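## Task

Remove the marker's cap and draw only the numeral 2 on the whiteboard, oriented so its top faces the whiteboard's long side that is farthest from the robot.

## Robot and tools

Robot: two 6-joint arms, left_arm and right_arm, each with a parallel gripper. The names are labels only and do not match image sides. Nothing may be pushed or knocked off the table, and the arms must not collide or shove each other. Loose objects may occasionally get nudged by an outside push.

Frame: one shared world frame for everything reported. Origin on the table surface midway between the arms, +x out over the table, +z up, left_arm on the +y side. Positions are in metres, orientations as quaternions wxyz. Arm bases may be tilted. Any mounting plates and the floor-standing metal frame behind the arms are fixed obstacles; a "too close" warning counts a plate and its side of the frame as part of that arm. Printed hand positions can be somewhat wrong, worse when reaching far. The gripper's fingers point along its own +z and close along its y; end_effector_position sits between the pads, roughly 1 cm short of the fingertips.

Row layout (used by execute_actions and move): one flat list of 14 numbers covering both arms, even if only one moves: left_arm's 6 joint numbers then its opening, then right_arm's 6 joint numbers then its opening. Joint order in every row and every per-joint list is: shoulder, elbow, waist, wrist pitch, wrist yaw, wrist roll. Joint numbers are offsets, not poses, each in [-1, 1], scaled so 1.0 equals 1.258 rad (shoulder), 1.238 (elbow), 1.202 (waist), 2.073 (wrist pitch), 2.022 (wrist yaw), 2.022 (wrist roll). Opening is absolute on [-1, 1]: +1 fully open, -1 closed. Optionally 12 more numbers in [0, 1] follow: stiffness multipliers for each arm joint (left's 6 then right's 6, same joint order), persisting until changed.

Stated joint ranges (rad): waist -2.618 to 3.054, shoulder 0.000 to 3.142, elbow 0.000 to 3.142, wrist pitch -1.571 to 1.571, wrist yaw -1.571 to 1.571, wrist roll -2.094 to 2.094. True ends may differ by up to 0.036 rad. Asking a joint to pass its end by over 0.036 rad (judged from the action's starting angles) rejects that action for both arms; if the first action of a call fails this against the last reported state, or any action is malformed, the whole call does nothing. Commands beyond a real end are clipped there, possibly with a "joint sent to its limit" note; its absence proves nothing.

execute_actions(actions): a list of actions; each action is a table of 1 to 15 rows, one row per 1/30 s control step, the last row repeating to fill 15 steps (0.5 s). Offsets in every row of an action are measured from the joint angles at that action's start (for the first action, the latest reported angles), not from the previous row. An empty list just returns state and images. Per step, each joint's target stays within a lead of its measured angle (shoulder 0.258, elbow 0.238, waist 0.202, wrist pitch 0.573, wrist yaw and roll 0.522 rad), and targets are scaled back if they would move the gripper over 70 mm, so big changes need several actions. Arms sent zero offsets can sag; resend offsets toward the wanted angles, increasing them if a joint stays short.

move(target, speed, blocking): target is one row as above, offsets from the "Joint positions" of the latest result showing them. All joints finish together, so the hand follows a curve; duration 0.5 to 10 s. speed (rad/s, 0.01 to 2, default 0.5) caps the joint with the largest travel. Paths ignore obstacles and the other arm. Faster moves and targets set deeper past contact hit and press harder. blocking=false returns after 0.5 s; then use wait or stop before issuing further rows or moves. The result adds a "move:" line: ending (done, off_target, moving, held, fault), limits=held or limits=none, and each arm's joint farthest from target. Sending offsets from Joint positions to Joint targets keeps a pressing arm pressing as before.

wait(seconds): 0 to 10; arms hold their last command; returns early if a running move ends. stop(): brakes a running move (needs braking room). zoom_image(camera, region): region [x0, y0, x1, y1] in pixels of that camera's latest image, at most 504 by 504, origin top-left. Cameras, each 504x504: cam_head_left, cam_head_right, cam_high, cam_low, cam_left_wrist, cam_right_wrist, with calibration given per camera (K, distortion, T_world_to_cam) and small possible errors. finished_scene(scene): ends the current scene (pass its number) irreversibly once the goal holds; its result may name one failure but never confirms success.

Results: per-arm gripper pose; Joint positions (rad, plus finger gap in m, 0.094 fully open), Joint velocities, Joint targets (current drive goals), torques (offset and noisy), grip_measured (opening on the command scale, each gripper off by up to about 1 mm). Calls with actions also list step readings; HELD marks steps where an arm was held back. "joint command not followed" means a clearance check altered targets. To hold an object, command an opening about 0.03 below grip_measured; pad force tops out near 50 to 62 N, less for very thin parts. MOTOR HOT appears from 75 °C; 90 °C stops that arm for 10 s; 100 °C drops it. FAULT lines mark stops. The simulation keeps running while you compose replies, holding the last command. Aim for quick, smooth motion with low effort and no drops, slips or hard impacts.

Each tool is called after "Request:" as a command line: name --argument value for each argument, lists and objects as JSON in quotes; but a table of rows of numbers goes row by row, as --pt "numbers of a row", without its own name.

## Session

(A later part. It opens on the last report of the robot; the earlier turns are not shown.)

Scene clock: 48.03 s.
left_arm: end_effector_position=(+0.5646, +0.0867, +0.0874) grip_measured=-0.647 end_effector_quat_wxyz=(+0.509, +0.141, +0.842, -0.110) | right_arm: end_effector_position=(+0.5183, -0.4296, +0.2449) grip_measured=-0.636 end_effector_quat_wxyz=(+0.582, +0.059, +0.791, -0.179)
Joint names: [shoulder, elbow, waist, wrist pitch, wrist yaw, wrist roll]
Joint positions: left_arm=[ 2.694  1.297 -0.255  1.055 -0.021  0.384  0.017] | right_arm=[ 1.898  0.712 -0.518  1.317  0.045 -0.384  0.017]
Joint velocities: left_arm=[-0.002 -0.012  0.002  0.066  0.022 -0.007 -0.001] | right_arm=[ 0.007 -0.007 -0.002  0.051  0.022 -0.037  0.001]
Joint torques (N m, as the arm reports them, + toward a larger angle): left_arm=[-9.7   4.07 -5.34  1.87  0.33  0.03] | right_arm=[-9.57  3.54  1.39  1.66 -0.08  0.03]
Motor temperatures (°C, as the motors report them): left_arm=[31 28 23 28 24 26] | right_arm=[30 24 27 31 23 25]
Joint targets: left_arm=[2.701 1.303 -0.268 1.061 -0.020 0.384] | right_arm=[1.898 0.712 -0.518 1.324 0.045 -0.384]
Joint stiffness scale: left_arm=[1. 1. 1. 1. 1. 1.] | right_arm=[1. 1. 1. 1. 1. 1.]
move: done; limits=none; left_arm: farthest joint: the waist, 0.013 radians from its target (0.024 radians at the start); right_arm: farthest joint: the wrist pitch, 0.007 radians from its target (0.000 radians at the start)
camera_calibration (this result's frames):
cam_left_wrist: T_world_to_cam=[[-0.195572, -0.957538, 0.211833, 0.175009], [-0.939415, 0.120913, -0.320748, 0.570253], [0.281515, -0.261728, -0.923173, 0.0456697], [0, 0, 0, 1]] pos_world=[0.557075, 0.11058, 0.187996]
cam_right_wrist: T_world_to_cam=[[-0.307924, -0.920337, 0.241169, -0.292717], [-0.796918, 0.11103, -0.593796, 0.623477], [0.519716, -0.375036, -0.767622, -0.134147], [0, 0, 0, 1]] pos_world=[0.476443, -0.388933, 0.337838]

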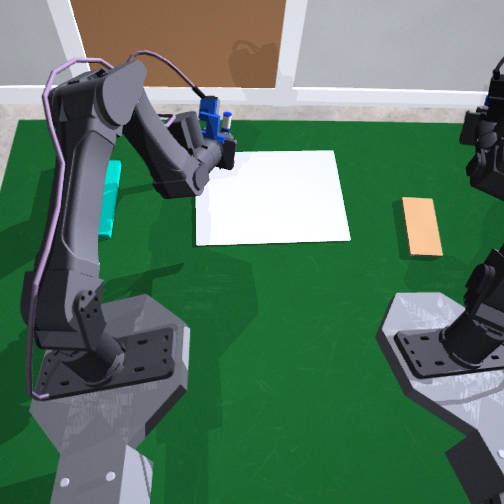

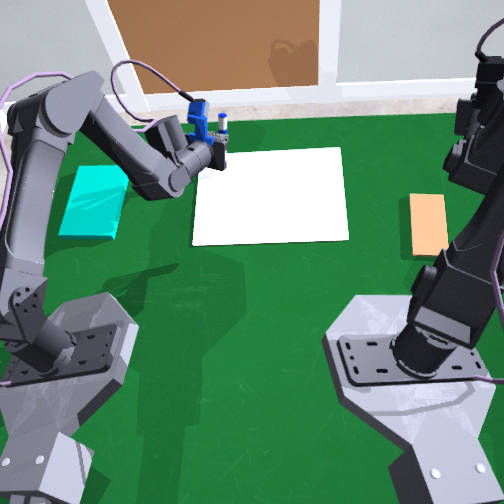

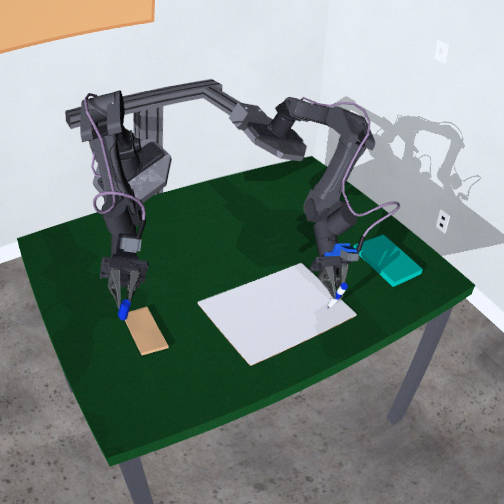

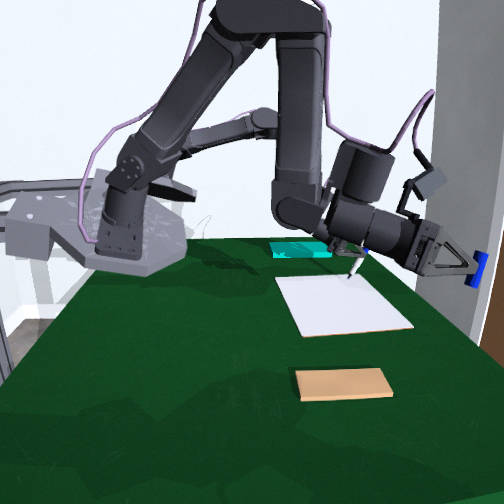

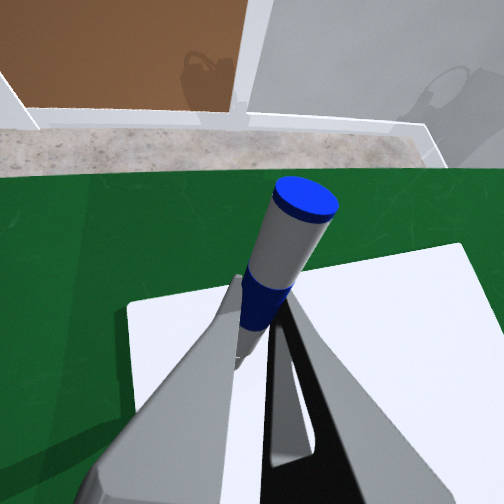

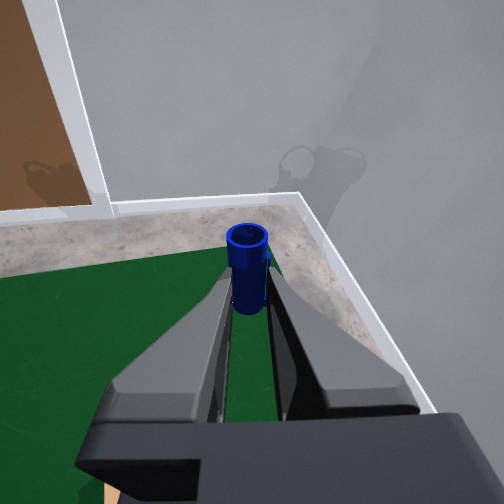

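Request:
move --target '[0.03,0,-0.015,0.01,0,0,-0.74,0,0,0,0,0,0,-0.74]' --speed 0.1

Request:
zoom_image --camera "cam_low" --region '[310,220,410,310]'

Scene clock: 49.53 s.
left_arm: end_effector_position=(+0.5580, +0.0821, +0.0789) grip_measured=-0.647 end_effector_quat_wxyz=(+0.506, +0.144, +0.843, -0.111) | right_arm: end_effector_position=(+0.5180, -0.4292, +0.2433) grip_measured=-0.636 end_effector_quat_wxyz=(+0.579, +0.059, +0.793, -0.178)
Joint names: [shoulder, elbow, waist, wrist pitch, wrist yaw, wrist roll]
Joint positions: left_arm=[ 2.72   1.297 -0.259  1.073 -0.023  0.384  0.017] | right_arm=[ 1.898  0.712 -0.518  1.311  0.045 -0.384  0.017]
Joint velocities: left_arm=[ 0.002 -0.002 -0.002  0.022 -0.051  0.007  0.   ] | right_arm=[-0.012 -0.012 -0.012 -0.022  0.066 -0.037  0.001]
Joint torques (N m, as the arm reports them, + toward a larger angle): left_arm=[-9.22  3.59 -5.3   1.89  0.33  0.04] | right_arm=[-9.58  3.55  1.34  1.65 -0.09  0.03]
Motor temperatures (°C, as the motors report them): left_arm=[31 28 23 28 24 26] | right_arm=[31 24 27 31 23 25]
Joint targets: left_arm=[2.731 1.297 -0.273 1.076 -0.021 0.384] | right_arm=[1.898 0.712 -0.518 1.317 0.045 -0.384]
Joint stiffness scale: left_arm=[1. 1. 1. 1. 1. 1.] | right_arm=[1. 1. 1. 1. 1. 1.]
move: done; limits=none; left_arm: farthest joint: the waist, 0.014 radians from its target (0.018 radians at the start); right_arm: farthest joint: the wrist pitch, 0.006 radians from its target (0.000 radians at the start)
camera_calibration (this result's frames):
cam_left_wrist: T_world_to_cam=[[-0.199725, -0.956679, 0.211839, 0.173266], [-0.94078, 0.126784, -0.314418, 0.561652], [0.273939, -0.262091, -0.925346, 0.0429176], [0, 0, 0, 1]] pos_world=[0.55124, 0.1058, 0.179603]
cam_right_wrist: T_world_to_cam=[[-0.305356, -0.921279, 0.240838, -0.293693], [-0.800774, 0.111576, -0.588483, 0.623155], [0.515285, -0.372553, -0.771807, -0.130697], [0, 0, 0, 1]] pos_world=[0.476671, -0.388794, 0.336576]

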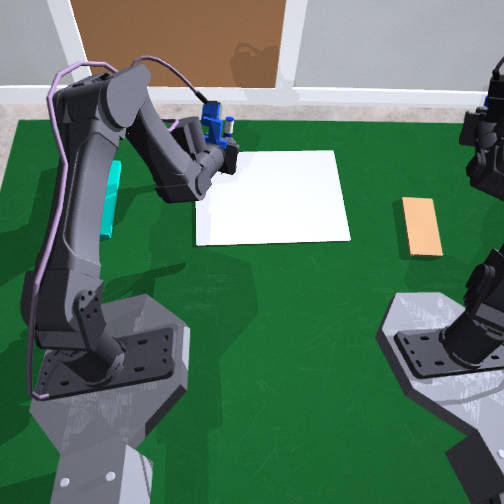

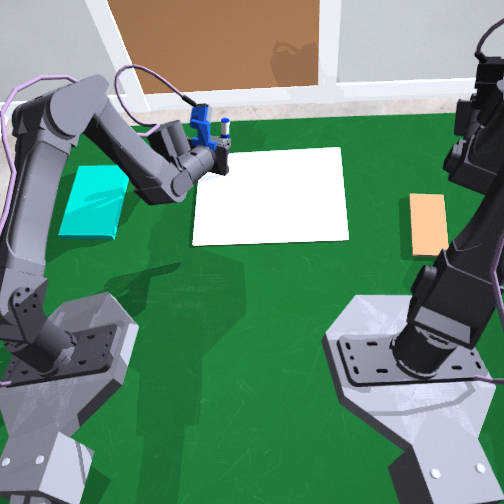

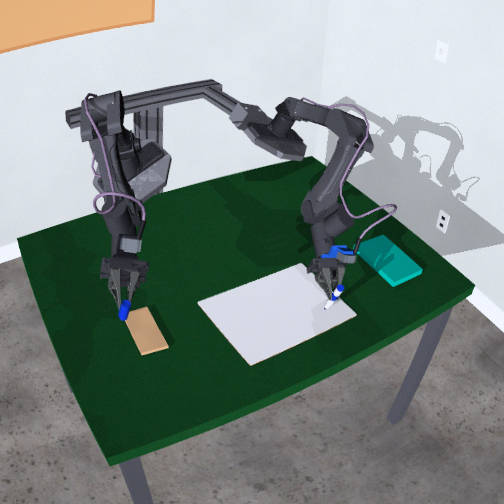

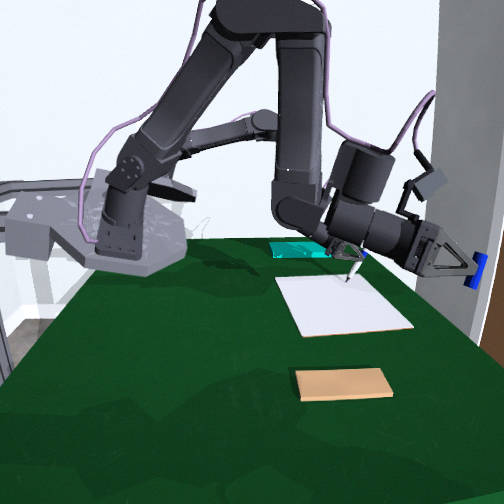

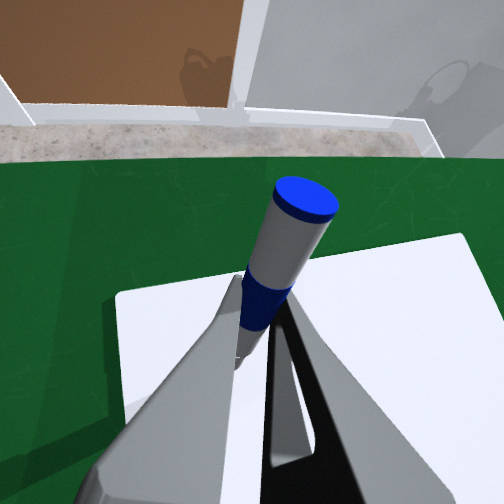

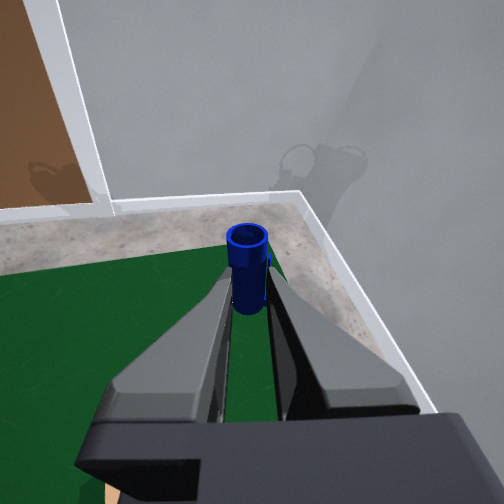

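Region (310, 220, 410, 310) of cam_low's 504x504 image, scaled by 5.040, with more detail than that image has; it fills the top 454 rows of this view, and the rest is white.

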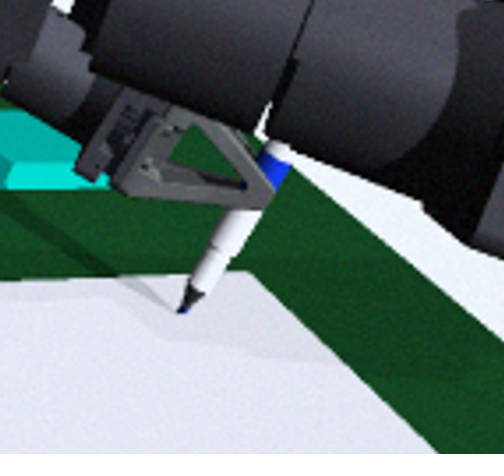

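Request:
move --target '[0.042,0.095,-0.022,-0.033,0,0,-0.74,0,0,0,0,0,0,-0.74]' --speed 0.15

Scene clock: 50.83 s.
left_arm: end_effector_position=(+0.5744, +0.0701, +0.0792) grip_measured=-0.647 end_effector_quat_wxyz=(+0.513, +0.146, +0.838, -0.114) | right_arm: end_effector_position=(+0.5176, -0.4288, +0.2417) grip_measured=-0.636 end_effector_quat_wxyz=(+0.577, +0.059, +0.795, -0.177)
Joint names: [shoulder, elbow, waist, wrist pitch, wrist yaw, wrist roll]
Joint positions: left_arm=[ 2.757  1.393 -0.273  1.028 -0.023  0.384  0.017] | right_arm=[ 1.898  0.712 -0.518  1.304  0.045 -0.384  0.017]
Joint velocities: left_arm=[ 0.002 -0.012 -0.007 -0.022  0.022  0.051 -0.   ] | right_arm=[ 0.007 -0.007 -0.017  0.007  0.037 -0.051  0.   ]
Joint torques (N m, as the arm reports them, + toward a larger angle): left_arm=[-9.42  5.29 -5.57  1.61  0.32  0.02] | right_arm=[-9.61  3.55  1.32  1.65 -0.08  0.02]
Motor temperatures (°C, as the motors report them): left_arm=[31 28 24 28 24 26] | right_arm=[31 24 27 32 23 25]
Joint targets: left_arm=[2.773 1.414 -0.286 1.005 -0.022 0.384] | right_arm=[1.898 0.712 -0.518 1.311 0.045 -0.384]
Joint stiffness scale: left_arm=[1. 1. 1. 1. 1. 1.] | right_arm=[1. 1. 1. 1. 1. 1.]
move: off_target (left_arm); limits=none; left_arm: farthest joint: the wrist pitch, 0.023 radians from its target (0.069 radians at the start); right_arm: farthest joint: the wrist pitch, 0.007 radians from its target (0.000 radians at the start)
camera_calibration (this result's frames):
cam_left_wrist: T_world_to_cam=[[-0.209391, -0.954252, 0.213445, 0.170311], [-0.934656, 0.131172, -0.330473, 0.576129], [0.287356, -0.268696, -0.919363, 0.0278769], [0, 0, 0, 1]] pos_world=[0.566133, 0.0944378, 0.179672]
cam_right_wrist: T_world_to_cam=[[-0.30279, -0.922217, 0.240488, -0.294662], [-0.804597, 0.112105, -0.583143, 0.622809], [0.510825, -0.370066, -0.775957, -0.127247], [0, 0, 0, 1]] pos_world=[0.476891, -0.388652, 0.335312]

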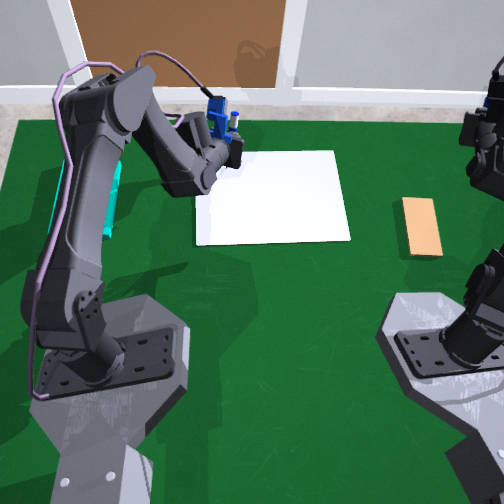

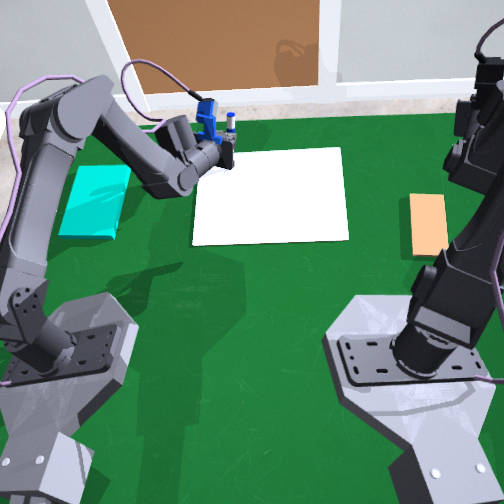

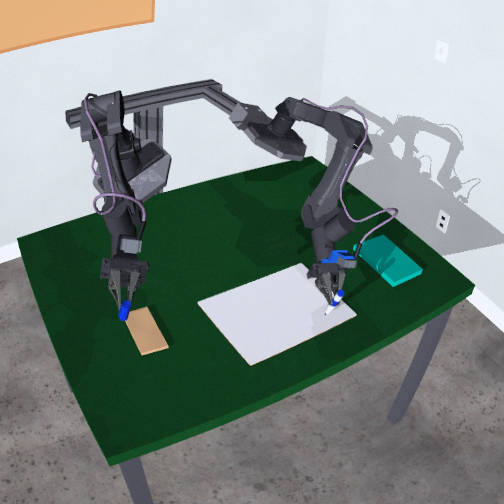

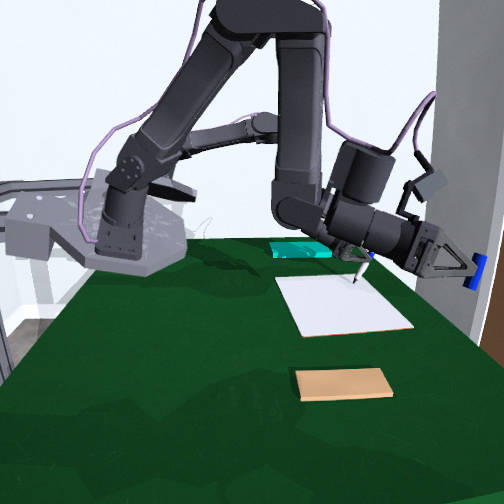

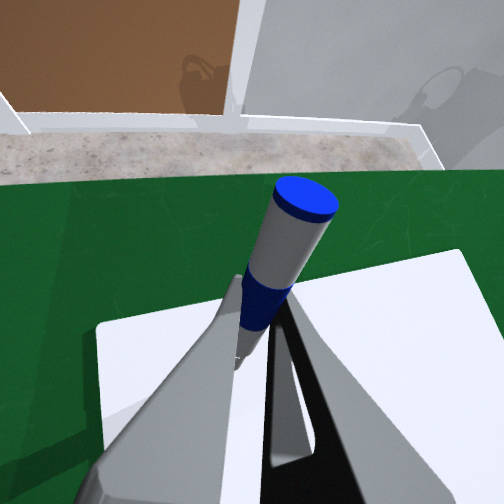

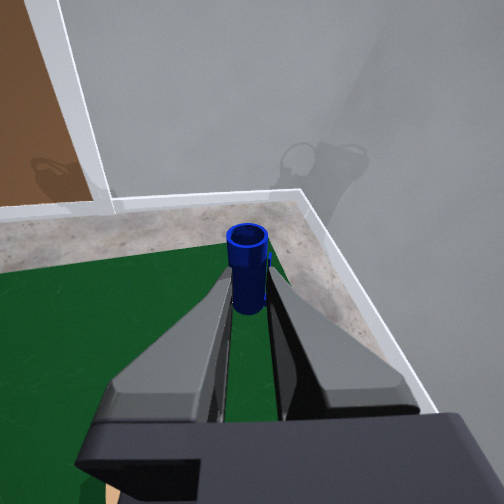

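Request:
zoom_image --camera "cam_low" --region '[310,230,410,310]'

Region (310, 230, 410, 310) of cam_low's 504x504 image, scaled by 5.040, with more detail than that image has; it fills the top 403 rows of this view, and the rest is white.

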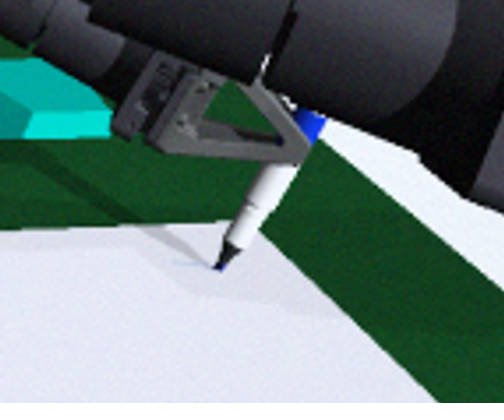

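Request:
move --target '[0.05,0.071,-0.032,-0.035,0,0,-0.74,0,0,0,0,0,0,-0.74]' --speed 0.15

Request:
zoom_image --camera "cam_low" --region '[310,230,410,310]'

Scene clock: 52.23 s.
left_arm: end_effector_position=(+0.5807, +0.0514, +0.0787) grip_measured=-0.647 end_effector_quat_wxyz=(+0.517, +0.154, +0.833, -0.120) | right_arm: end_effector_position=(+0.5173, -0.4284, +0.2401) grip_measured=-0.636 end_effector_quat_wxyz=(+0.574, +0.058, +0.797, -0.176)
Joint names: [shoulder, elbow, waist, wrist pitch, wrist yaw, wrist roll]
Joint positions: left_arm=[ 2.797  1.464 -0.299  0.999 -0.026  0.384  0.017] | right_arm=[ 1.898  0.712 -0.518  1.297  0.045 -0.384  0.017]
Joint velocities: left_arm=[-0.012  0.007 -0.002  0.095 -0.007  0.022 -0.001] | right_arm=[ 0.007 -0.017 -0.007 -0.007  0.007  0.037 -0.   ]
Joint torques (N m, as the arm reports them, + toward a larger angle): left_arm=[-9.05  5.19 -5.53  1.33  0.34  0.04] | right_arm=[-9.57  3.55  1.36  1.65 -0.11  0.  ]
Motor temperatures (°C, as the motors report them): left_arm=[31 28 24 28 24 26] | right_arm=[31 24 27 32 23 25]
Joint targets: left_arm=[2.820 1.481 -0.311 0.955 -0.024 0.384] | right_arm=[1.898 0.712 -0.518 1.304 0.045 -0.384]
Joint stiffness scale: left_arm=[1. 1. 1. 1. 1. 1.] | right_arm=[1. 1. 1. 1. 1. 1.]
move: off_target (left_arm); limits=none; left_arm: farthest joint: the wrist pitch, 0.043 radians from its target (0.072 radians at the start); right_arm: farthest joint: the wrist pitch, 0.007 radians from its target (0.000 radians at the start)
camera_calibration (this result's frames):
cam_left_wrist: T_world_to_cam=[[-0.230675, -0.948782, 0.215875, 0.16574], [-0.928144, 0.147943, -0.341557, 0.580631], [0.292126, -0.279152, -0.914733, 0.0179556], [0, 0, 0, 1]] pos_world=[0.571896, 0.0763633, 0.178964]
cam_right_wrist: T_world_to_cam=[[-0.300225, -0.923151, 0.240119, -0.295623], [-0.808387, 0.112616, -0.577779, 0.62244], [0.506336, -0.367573, -0.780073, -0.123797], [0, 0, 0, 1]] pos_world=[0.477102, -0.388506, 0.334047]

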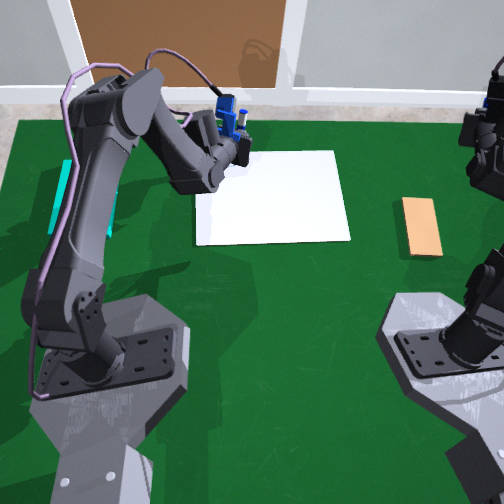

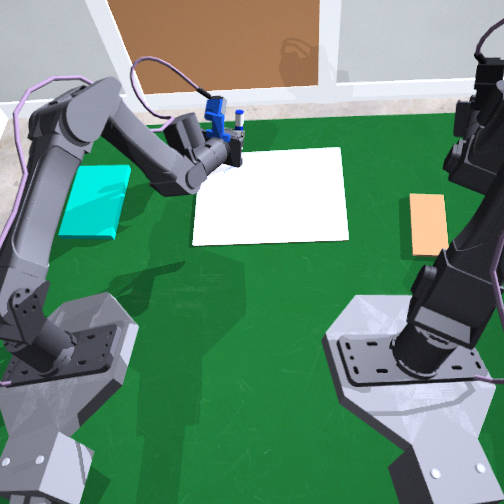

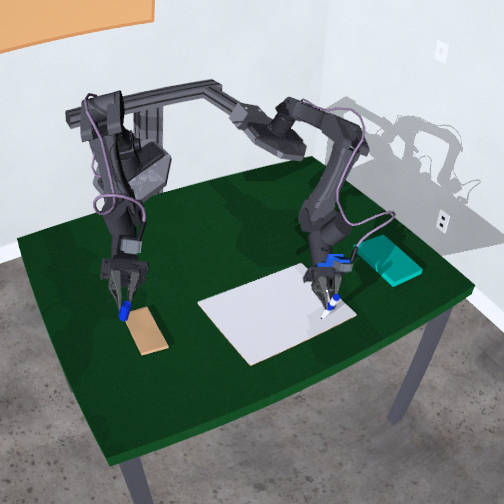

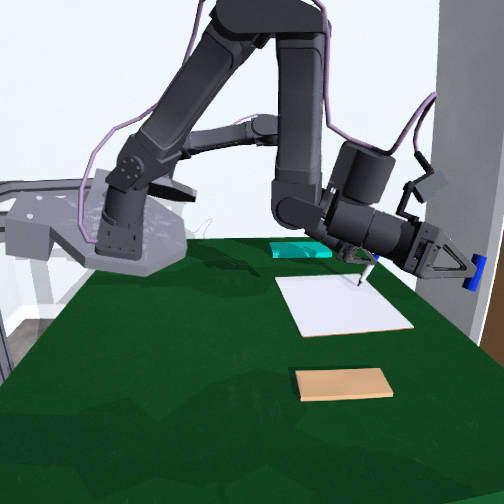

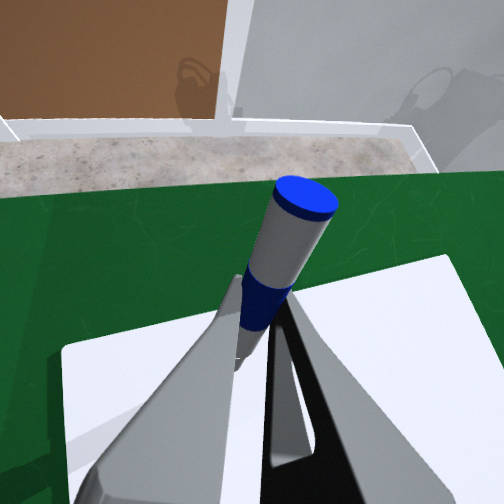

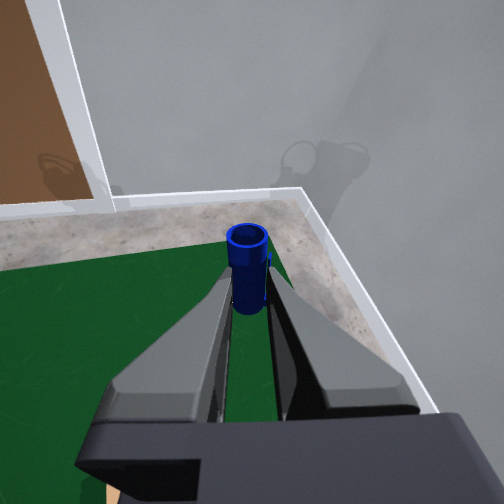

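Region (310, 230, 410, 310) of cam_low's 504x504 image, scaled by 5.040, with more detail than that image has; it fills the top 403 rows of this view, and the rest is white.

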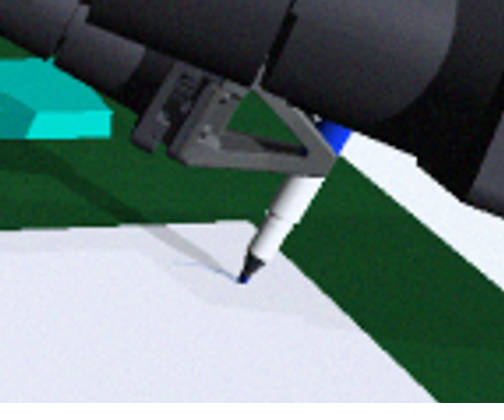

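Request:
move --target '[0.034,0.014,-0.034,-0.021,0,0,-0.74,0,0,0,0,0,0,-0.74]' --speed 0.15

Scene clock: 53.20 s.
left_arm: end_effector_position=(+0.5717, +0.0329, +0.0786) grip_measured=-0.647 end_effector_quat_wxyz=(+0.515, +0.166, +0.831, -0.129) | right_arm: end_effector_position=(+0.5170, -0.4280, +0.2385) grip_measured=-0.636 end_effector_quat_wxyz=(+0.572, +0.058, +0.799, -0.175)
Joint names: [shoulder, elbow, waist, wrist pitch, wrist yaw, wrist roll]
Joint positions: left_arm=[ 2.812  1.464 -0.33   1.002 -0.03   0.385  0.017] | right_arm=[ 1.898  0.712 -0.518  1.29   0.045 -0.384  0.017]
Joint velocities: left_arm=[ 0.012 -0.027  0.002  0.007 -0.037  0.007 -0.001] | right_arm=[ 0.012 -0.007 -0.007 -0.007  0.007  0.007 -0.   ]
Joint torques (N m, as the arm reports them, + toward a larger angle): left_arm=[-8.72  5.26 -5.62  1.3   0.36  0.03] | right_arm=[-9.62  3.55  1.29  1.64 -0.09  0.02]
Motor temperatures (°C, as the motors report them): left_arm=[31 28 24 28 24 26] | right_arm=[31 24 27 32 23 25]
Joint targets: left_arm=[2.839 1.482 -0.340 0.955 -0.026 0.384] | right_arm=[1.898 0.712 -0.518 1.297 0.045 -0.384]
Joint stiffness scale: left_arm=[1. 1. 1. 1. 1. 1.] | right_arm=[1. 1. 1. 1. 1. 1.]
move: off_target (left_arm); limits=none; left_arm: farthest joint: the wrist pitch, 0.046 radians from its target (0.043 radians at the start); right_arm: farthest joint: the wrist pitch, 0.007 radians from its target (0.000 radians at the start)
camera_calibration (this result's frames):
cam_left_wrist: T_world_to_cam=[[-0.259629, -0.940762, 0.21808, 0.162237], [-0.923546, 0.175881, -0.340776, 0.571266], [0.282233, -0.289883, -0.914501, 0.0212942], [0, 0, 0, 1]] pos_world=[0.563702, 0.0583245, 0.178766]
cam_right_wrist: T_world_to_cam=[[-0.297803, -0.92403, 0.239755, -0.296525], [-0.811935, 0.113083, -0.572689, 0.62207], [0.50207, -0.365214, -0.783929, -0.12054], [0, 0, 0, 1]] pos_world=[0.477294, -0.388366, 0.332852]

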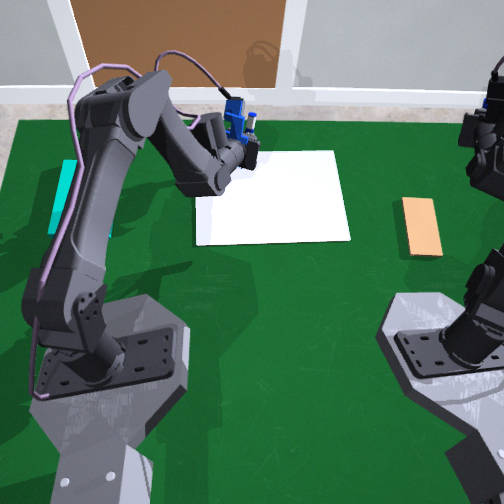

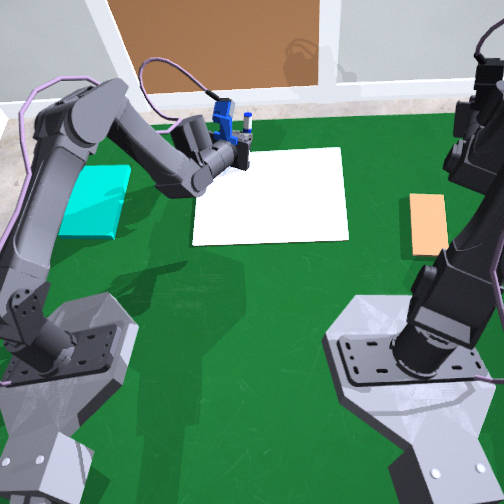

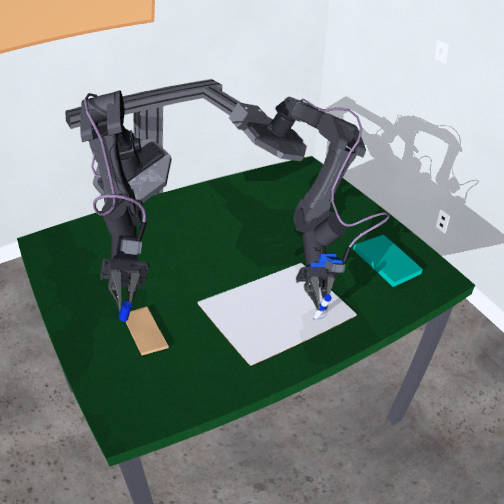

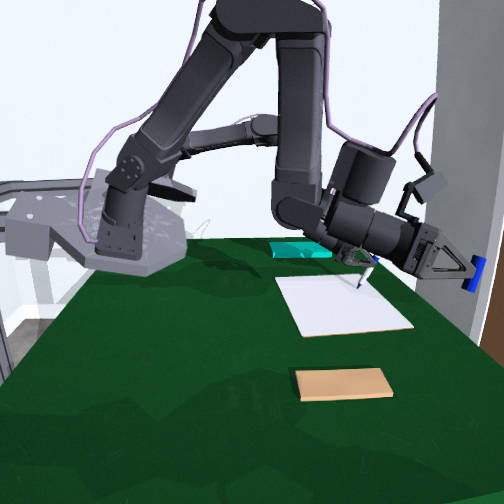

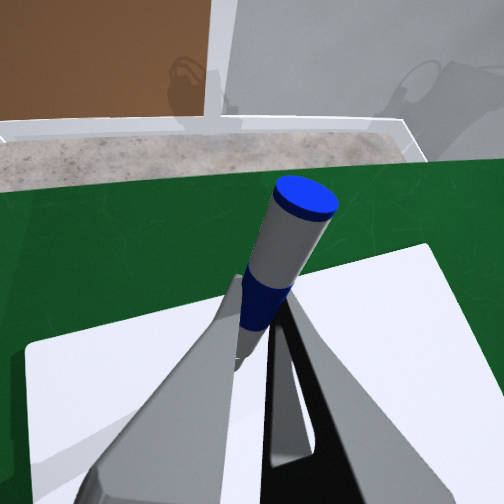

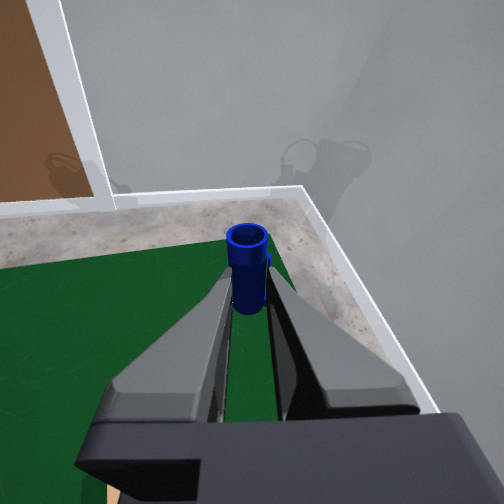

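Request:
move --target '[0.014,-0.068,-0.027,0.009,0,0,-0.74,0,0,0,0,0,0,-0.74]' --speed 0.15

Scene clock: 54.37 s.
left_arm: end_effector_position=(+0.5540, +0.0231, +0.0789) grip_measured=-0.647 end_effector_quat_wxyz=(+0.515, +0.174, +0.828, -0.136) | right_arm: end_effector_position=(+0.5166, -0.4275, +0.2369) grip_measured=-0.636 end_effector_quat_wxyz=(+0.569, +0.058, +0.801, -0.174)
Joint names: [shoulder, elbow, waist, wrist pitch, wrist yaw, wrist roll]
Joint positions: left_arm=[ 2.812  1.407 -0.351  1.055 -0.03   0.385  0.017] | right_arm=[ 1.898  0.712 -0.518  1.284  0.045 -0.384  0.017]
Joint velocities: left_arm=[ 0.007  0.012 -0.007 -0.022 -0.066 -0.022 -0.   ] | right_arm=[0.002 0.002 0.002 0.037 0.022 0.066 0.   ]
Joint torques (N m, as the arm reports them, + toward a larger angle): left_arm=[-9.14  2.01 -5.27  1.43  0.28  0.05] | right_arm=[-9.53  3.52  1.28  1.64 -0.09  0.02]
Motor temperatures (°C, as the motors report them): left_arm=[31 27 24 28 24 26] | right_arm=[31 24 27 32 23 25]
Joint targets: left_arm=[2.829 1.381 -0.362 1.020 -0.030 0.385] | right_arm=[1.898 0.712 -0.518 1.290 0.045 -0.384]
Joint stiffness scale: left_arm=[1. 1. 1. 1. 1. 1.] | right_arm=[1. 1. 1. 1. 1. 1.]
move: off_target (left_arm); limits=none; left_arm: farthest joint: the wrist pitch, 0.034 radians from its target (0.019 radians at the start); right_arm: farthest joint: the wrist pitch, 0.006 radians from its target (0.000 radians at the start)
camera_calibration (this result's frames):
cam_left_wrist: T_world_to_cam=[[-0.280559, -0.934085, 0.220845, 0.159659], [-0.918331, 0.194297, -0.344844, 0.553812], [0.279204, -0.299558, -0.91231, 0.0254636], [0, 0, 0, 1]] pos_world=[0.546267, 0.0491588, 0.178949]
cam_right_wrist: T_world_to_cam=[[-0.295241, -0.924956, 0.23935, -0.297471], [-0.81566, 0.11356, -0.567276, 0.621655], [0.497525, -0.362712, -0.787978, -0.117091], [0, 0, 0, 1]] pos_world=[0.47749, -0.388214, 0.331585]

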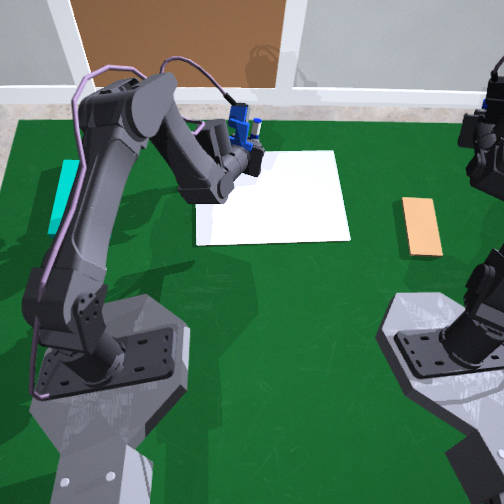

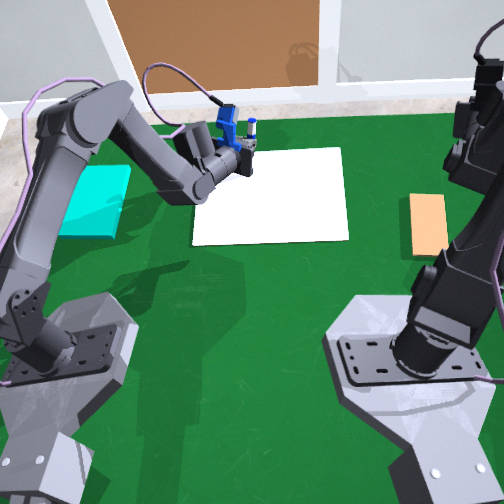

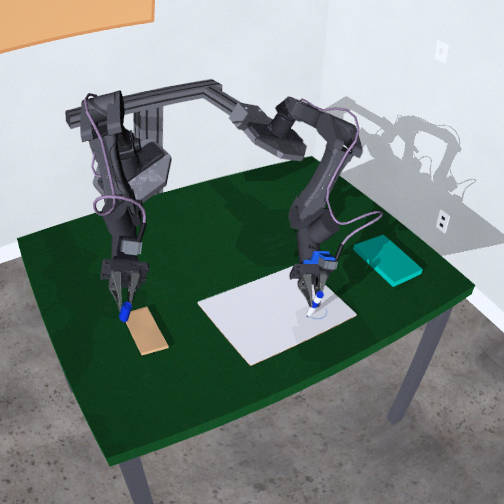

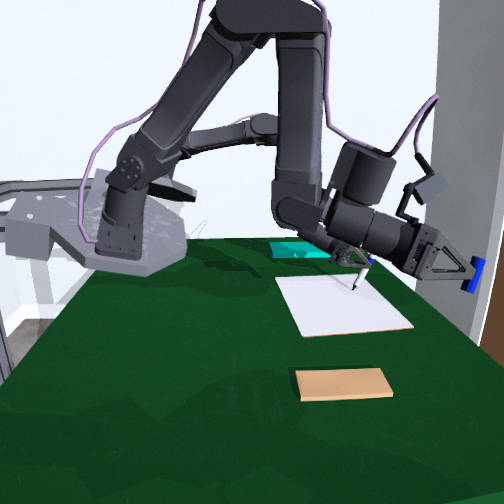

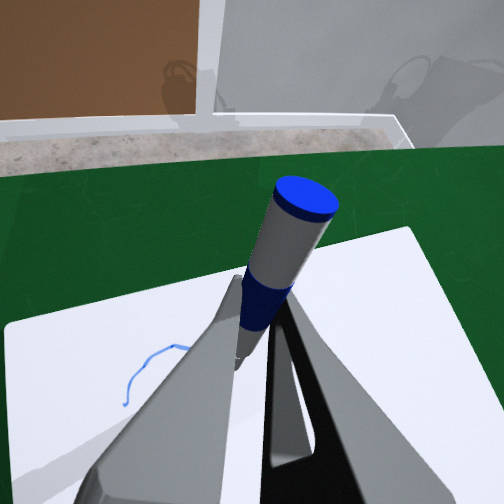

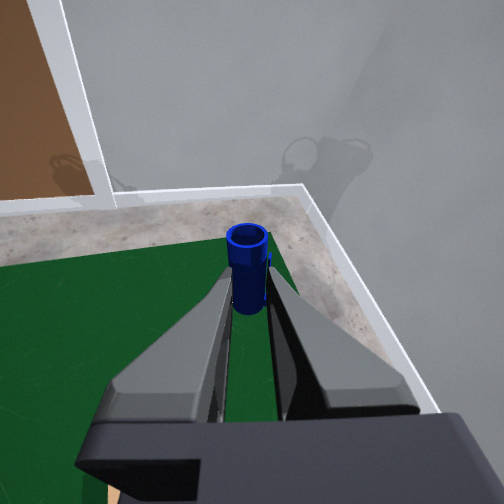

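Request:
move --target '[-0.035,-0.119,0.024,0.034,0,0,-0.74,0,0,0,0,0,0,-0.74]' --speed 0.15

Scene clock: 55.87 s.
left_arm: end_effector_position=(+0.5362, +0.0434, +0.0788) grip_measured=-0.647 end_effector_quat_wxyz=(+0.515, +0.166, +0.831, -0.129) | right_arm: end_effector_position=(+0.5162, -0.4271, +0.2353) grip_measured=-0.636 end_effector_quat_wxyz=(+0.567, +0.058, +0.803, -0.173)
Joint names: [shoulder, elbow, waist, wrist pitch, wrist yaw, wrist roll]
Joint positions: left_arm=[ 2.776  1.284 -0.328  1.147 -0.027  0.385  0.017] | right_arm=[ 1.898  0.712 -0.518  1.277  0.045 -0.384  0.017]
Joint velocities: left_arm=[-0.002 -0.032 -0.007  0.007 -0.051  0.022 -0.001] | right_arm=[ 0.012  0.012 -0.007  0.037 -0.022  0.007  0.   ]
Joint torques (N m, as the arm reports them, + toward a larger angle): left_arm=[-10.49   1.66  -3.96   1.59   0.28   0.02] | right_arm=[-9.6   3.54  1.35  1.65 -0.1   0.01]
Motor temperatures (°C, as the motors report them): left_arm=[32 27 24 28 24 26] | right_arm=[31 24 27 32 23 25]
Joint targets: left_arm=[2.768 1.259 -0.322 1.125 -0.030 0.385] | right_arm=[1.898 0.712 -0.518 1.284 0.045 -0.384]
Joint stiffness scale: left_arm=[1. 1. 1. 1. 1. 1.] | right_arm=[1. 1. 1. 1. 1. 1.]
move: off_target (left_arm); limits=none; left_arm: farthest joint: the elbow, 0.024 radians from its target (0.147 radians at the start); right_arm: farthest joint: the wrist pitch, 0.007 radians from its target (0.000 radians at the start)
camera_calibration (this result's frames):
cam_left_wrist: T_world_to_cam=[[-0.259806, -0.94052, 0.218914, 0.162889], [-0.923116, 0.175345, -0.342215, 0.536635], [0.283475, -0.290992, -0.913765, 0.0338875], [0, 0, 0, 1]] pos_world=[0.52809, 0.0689647, 0.178951]
cam_right_wrist: T_world_to_cam=[[-0.29268, -0.925879, 0.238928, -0.298411], [-0.819351, 0.11402, -0.561839, 0.621217], [0.492952, -0.360204, -0.791992, -0.113644], [0, 0, 0, 1]] pos_world=[0.477677, -0.388058, 0.330317]

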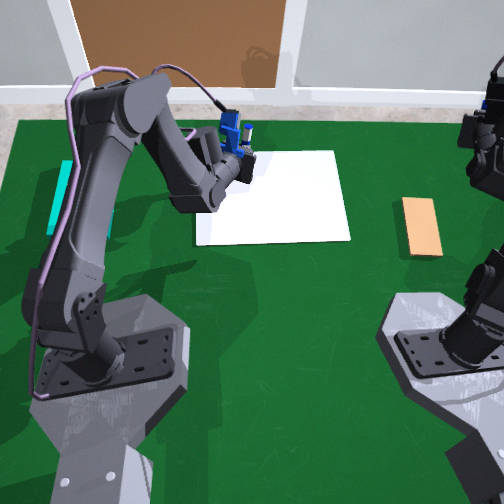

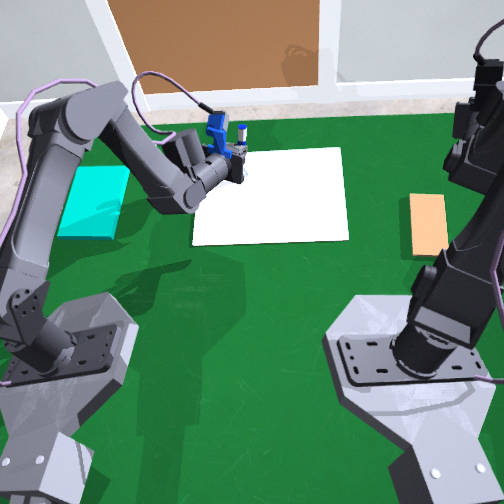

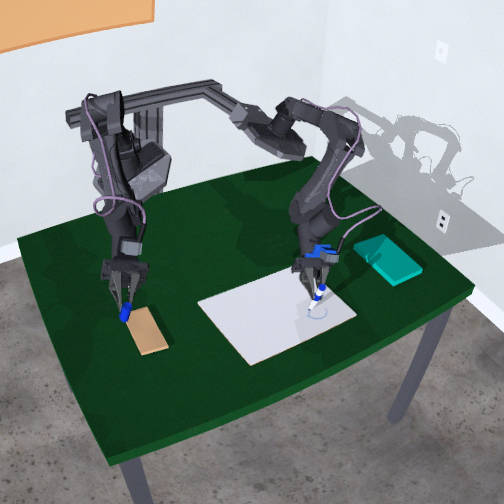

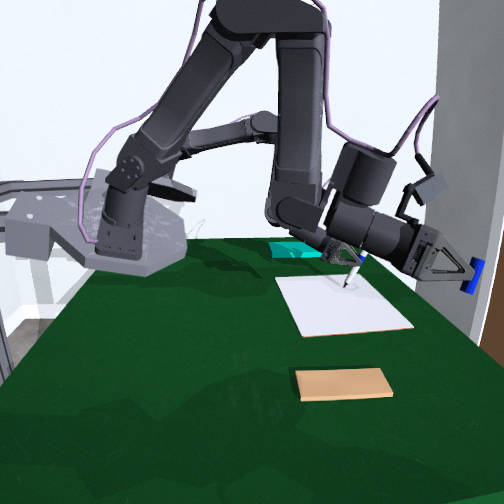

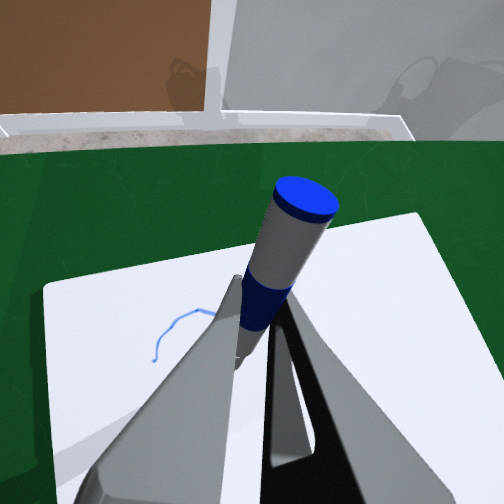

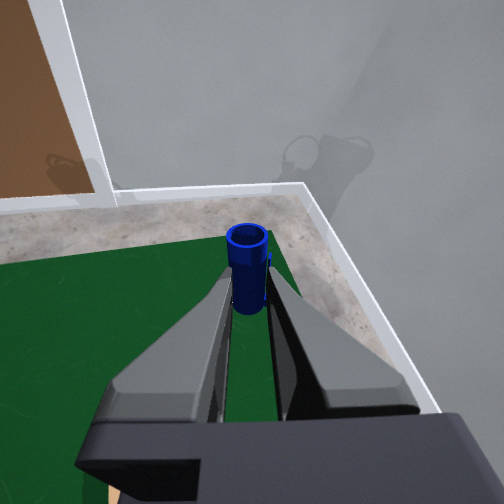

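Request:
move --target '[-0.046,-0.231,0.047,0.08,0,0,-0.74,0,0,0,0,0,0,-0.74]' --speed 0.2

Scene clock: 57.83 s.
left_arm: end_effector_position=(+0.4884, +0.0831, +0.0770) grip_measured=-0.647 end_effector_quat_wxyz=(+0.508, +0.152, +0.839, -0.118) | right_arm: end_effector_position=(+0.5159, -0.4267, +0.2337) grip_measured=-0.636 end_effector_quat_wxyz=(+0.564, +0.057, +0.806, -0.171)
Joint names: [shoulder, elbow, waist, wrist pitch, wrist yaw, wrist roll]
Joint positions: left_arm=[ 2.721  1.025 -0.279  1.346 -0.02   0.385  0.017] | right_arm=[ 1.898  0.712 -0.518  1.27   0.045 -0.384  0.017]
Joint velocities: left_arm=[-0.002 -0.017 -0.007 -0.081 -0.037 -0.007  0.   ] | right_arm=[ 0.007 -0.012  0.022 -0.081 -0.007  0.022 -0.   ]
Joint torques (N m, as the arm reports them, + toward a larger angle): left_arm=[-9.08  0.38 -3.26  1.46  0.23  0.02] | right_arm=[-9.57  3.61  1.33  1.64 -0.08  0.02]
Motor temperatures (°C, as the motors report them): left_arm=[32 27 24 28 24 26] | right_arm=[31 24 27 32 23 25]
Joint targets: left_arm=[2.718 0.998 -0.272 1.313 -0.027 0.385] | right_arm=[1.898 0.712 -0.518 1.277 0.045 -0.384]
Joint stiffness scale: left_arm=[1. 1. 1. 1. 1. 1.] | right_arm=[1. 1. 1. 1. 1. 1.]
move: off_target (left_arm); limits=none; left_arm: farthest joint: the wrist pitch, 0.033 radians from its target (0.166 radians at the start); right_arm: farthest joint: the wrist pitch, 0.007 radians from its target (0.000 radians at the start)
camera_calibration (this result's frames):
cam_left_wrist: T_world_to_cam=[[-0.22112, -0.951147, 0.215465, 0.170502], [-0.935764, 0.144698, -0.321572, 0.492098], [0.274685, -0.27273, -0.922045, 0.0607246], [0, 0, 0, 1]] pos_world=[0.481509, 0.107528, 0.177498]
cam_right_wrist: T_world_to_cam=[[-0.290121, -0.926798, 0.238487, -0.299343], [-0.823009, 0.114462, -0.556377, 0.620755], [0.488351, -0.357693, -0.79597, -0.110197], [0, 0, 0, 1]] pos_world=[0.477856, -0.3879, 0.329049]

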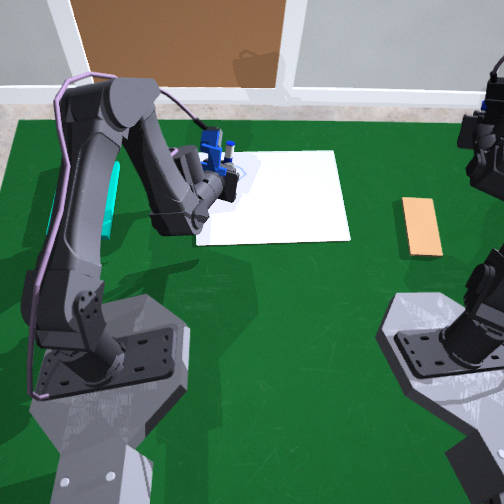

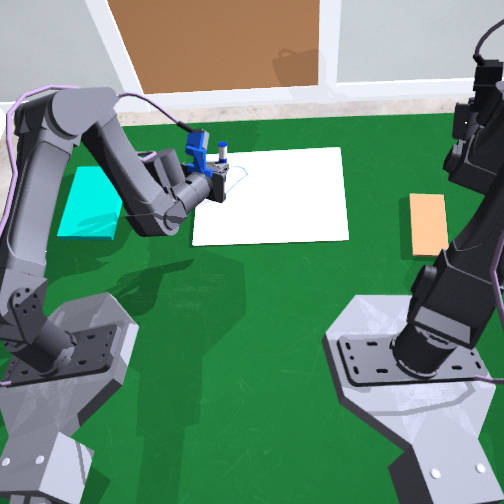

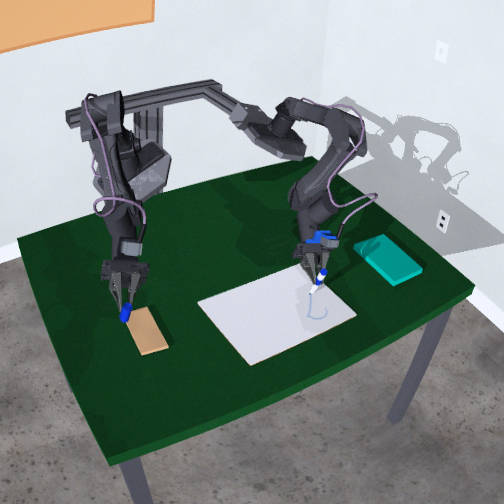

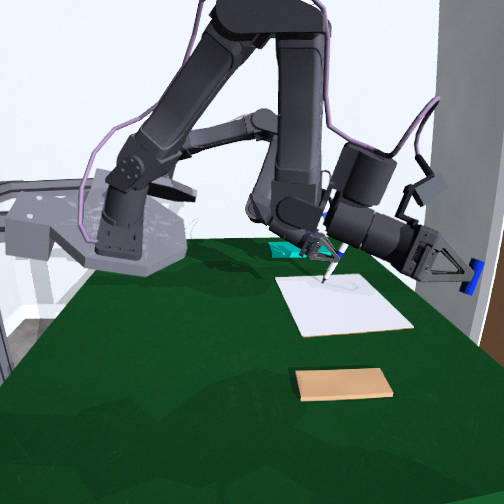

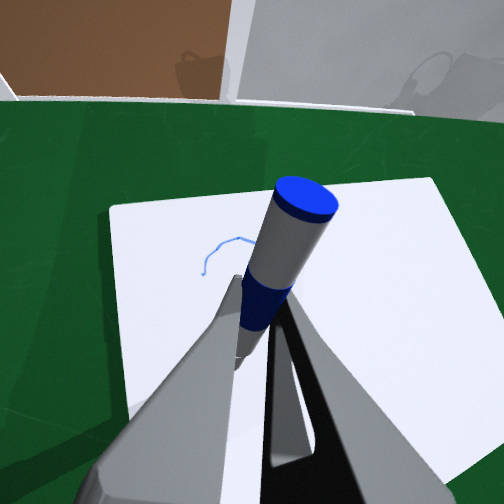

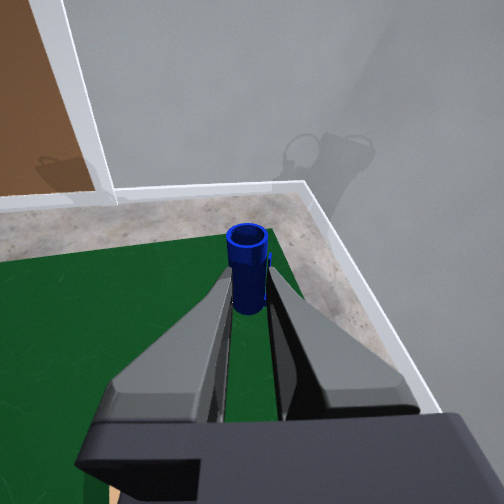

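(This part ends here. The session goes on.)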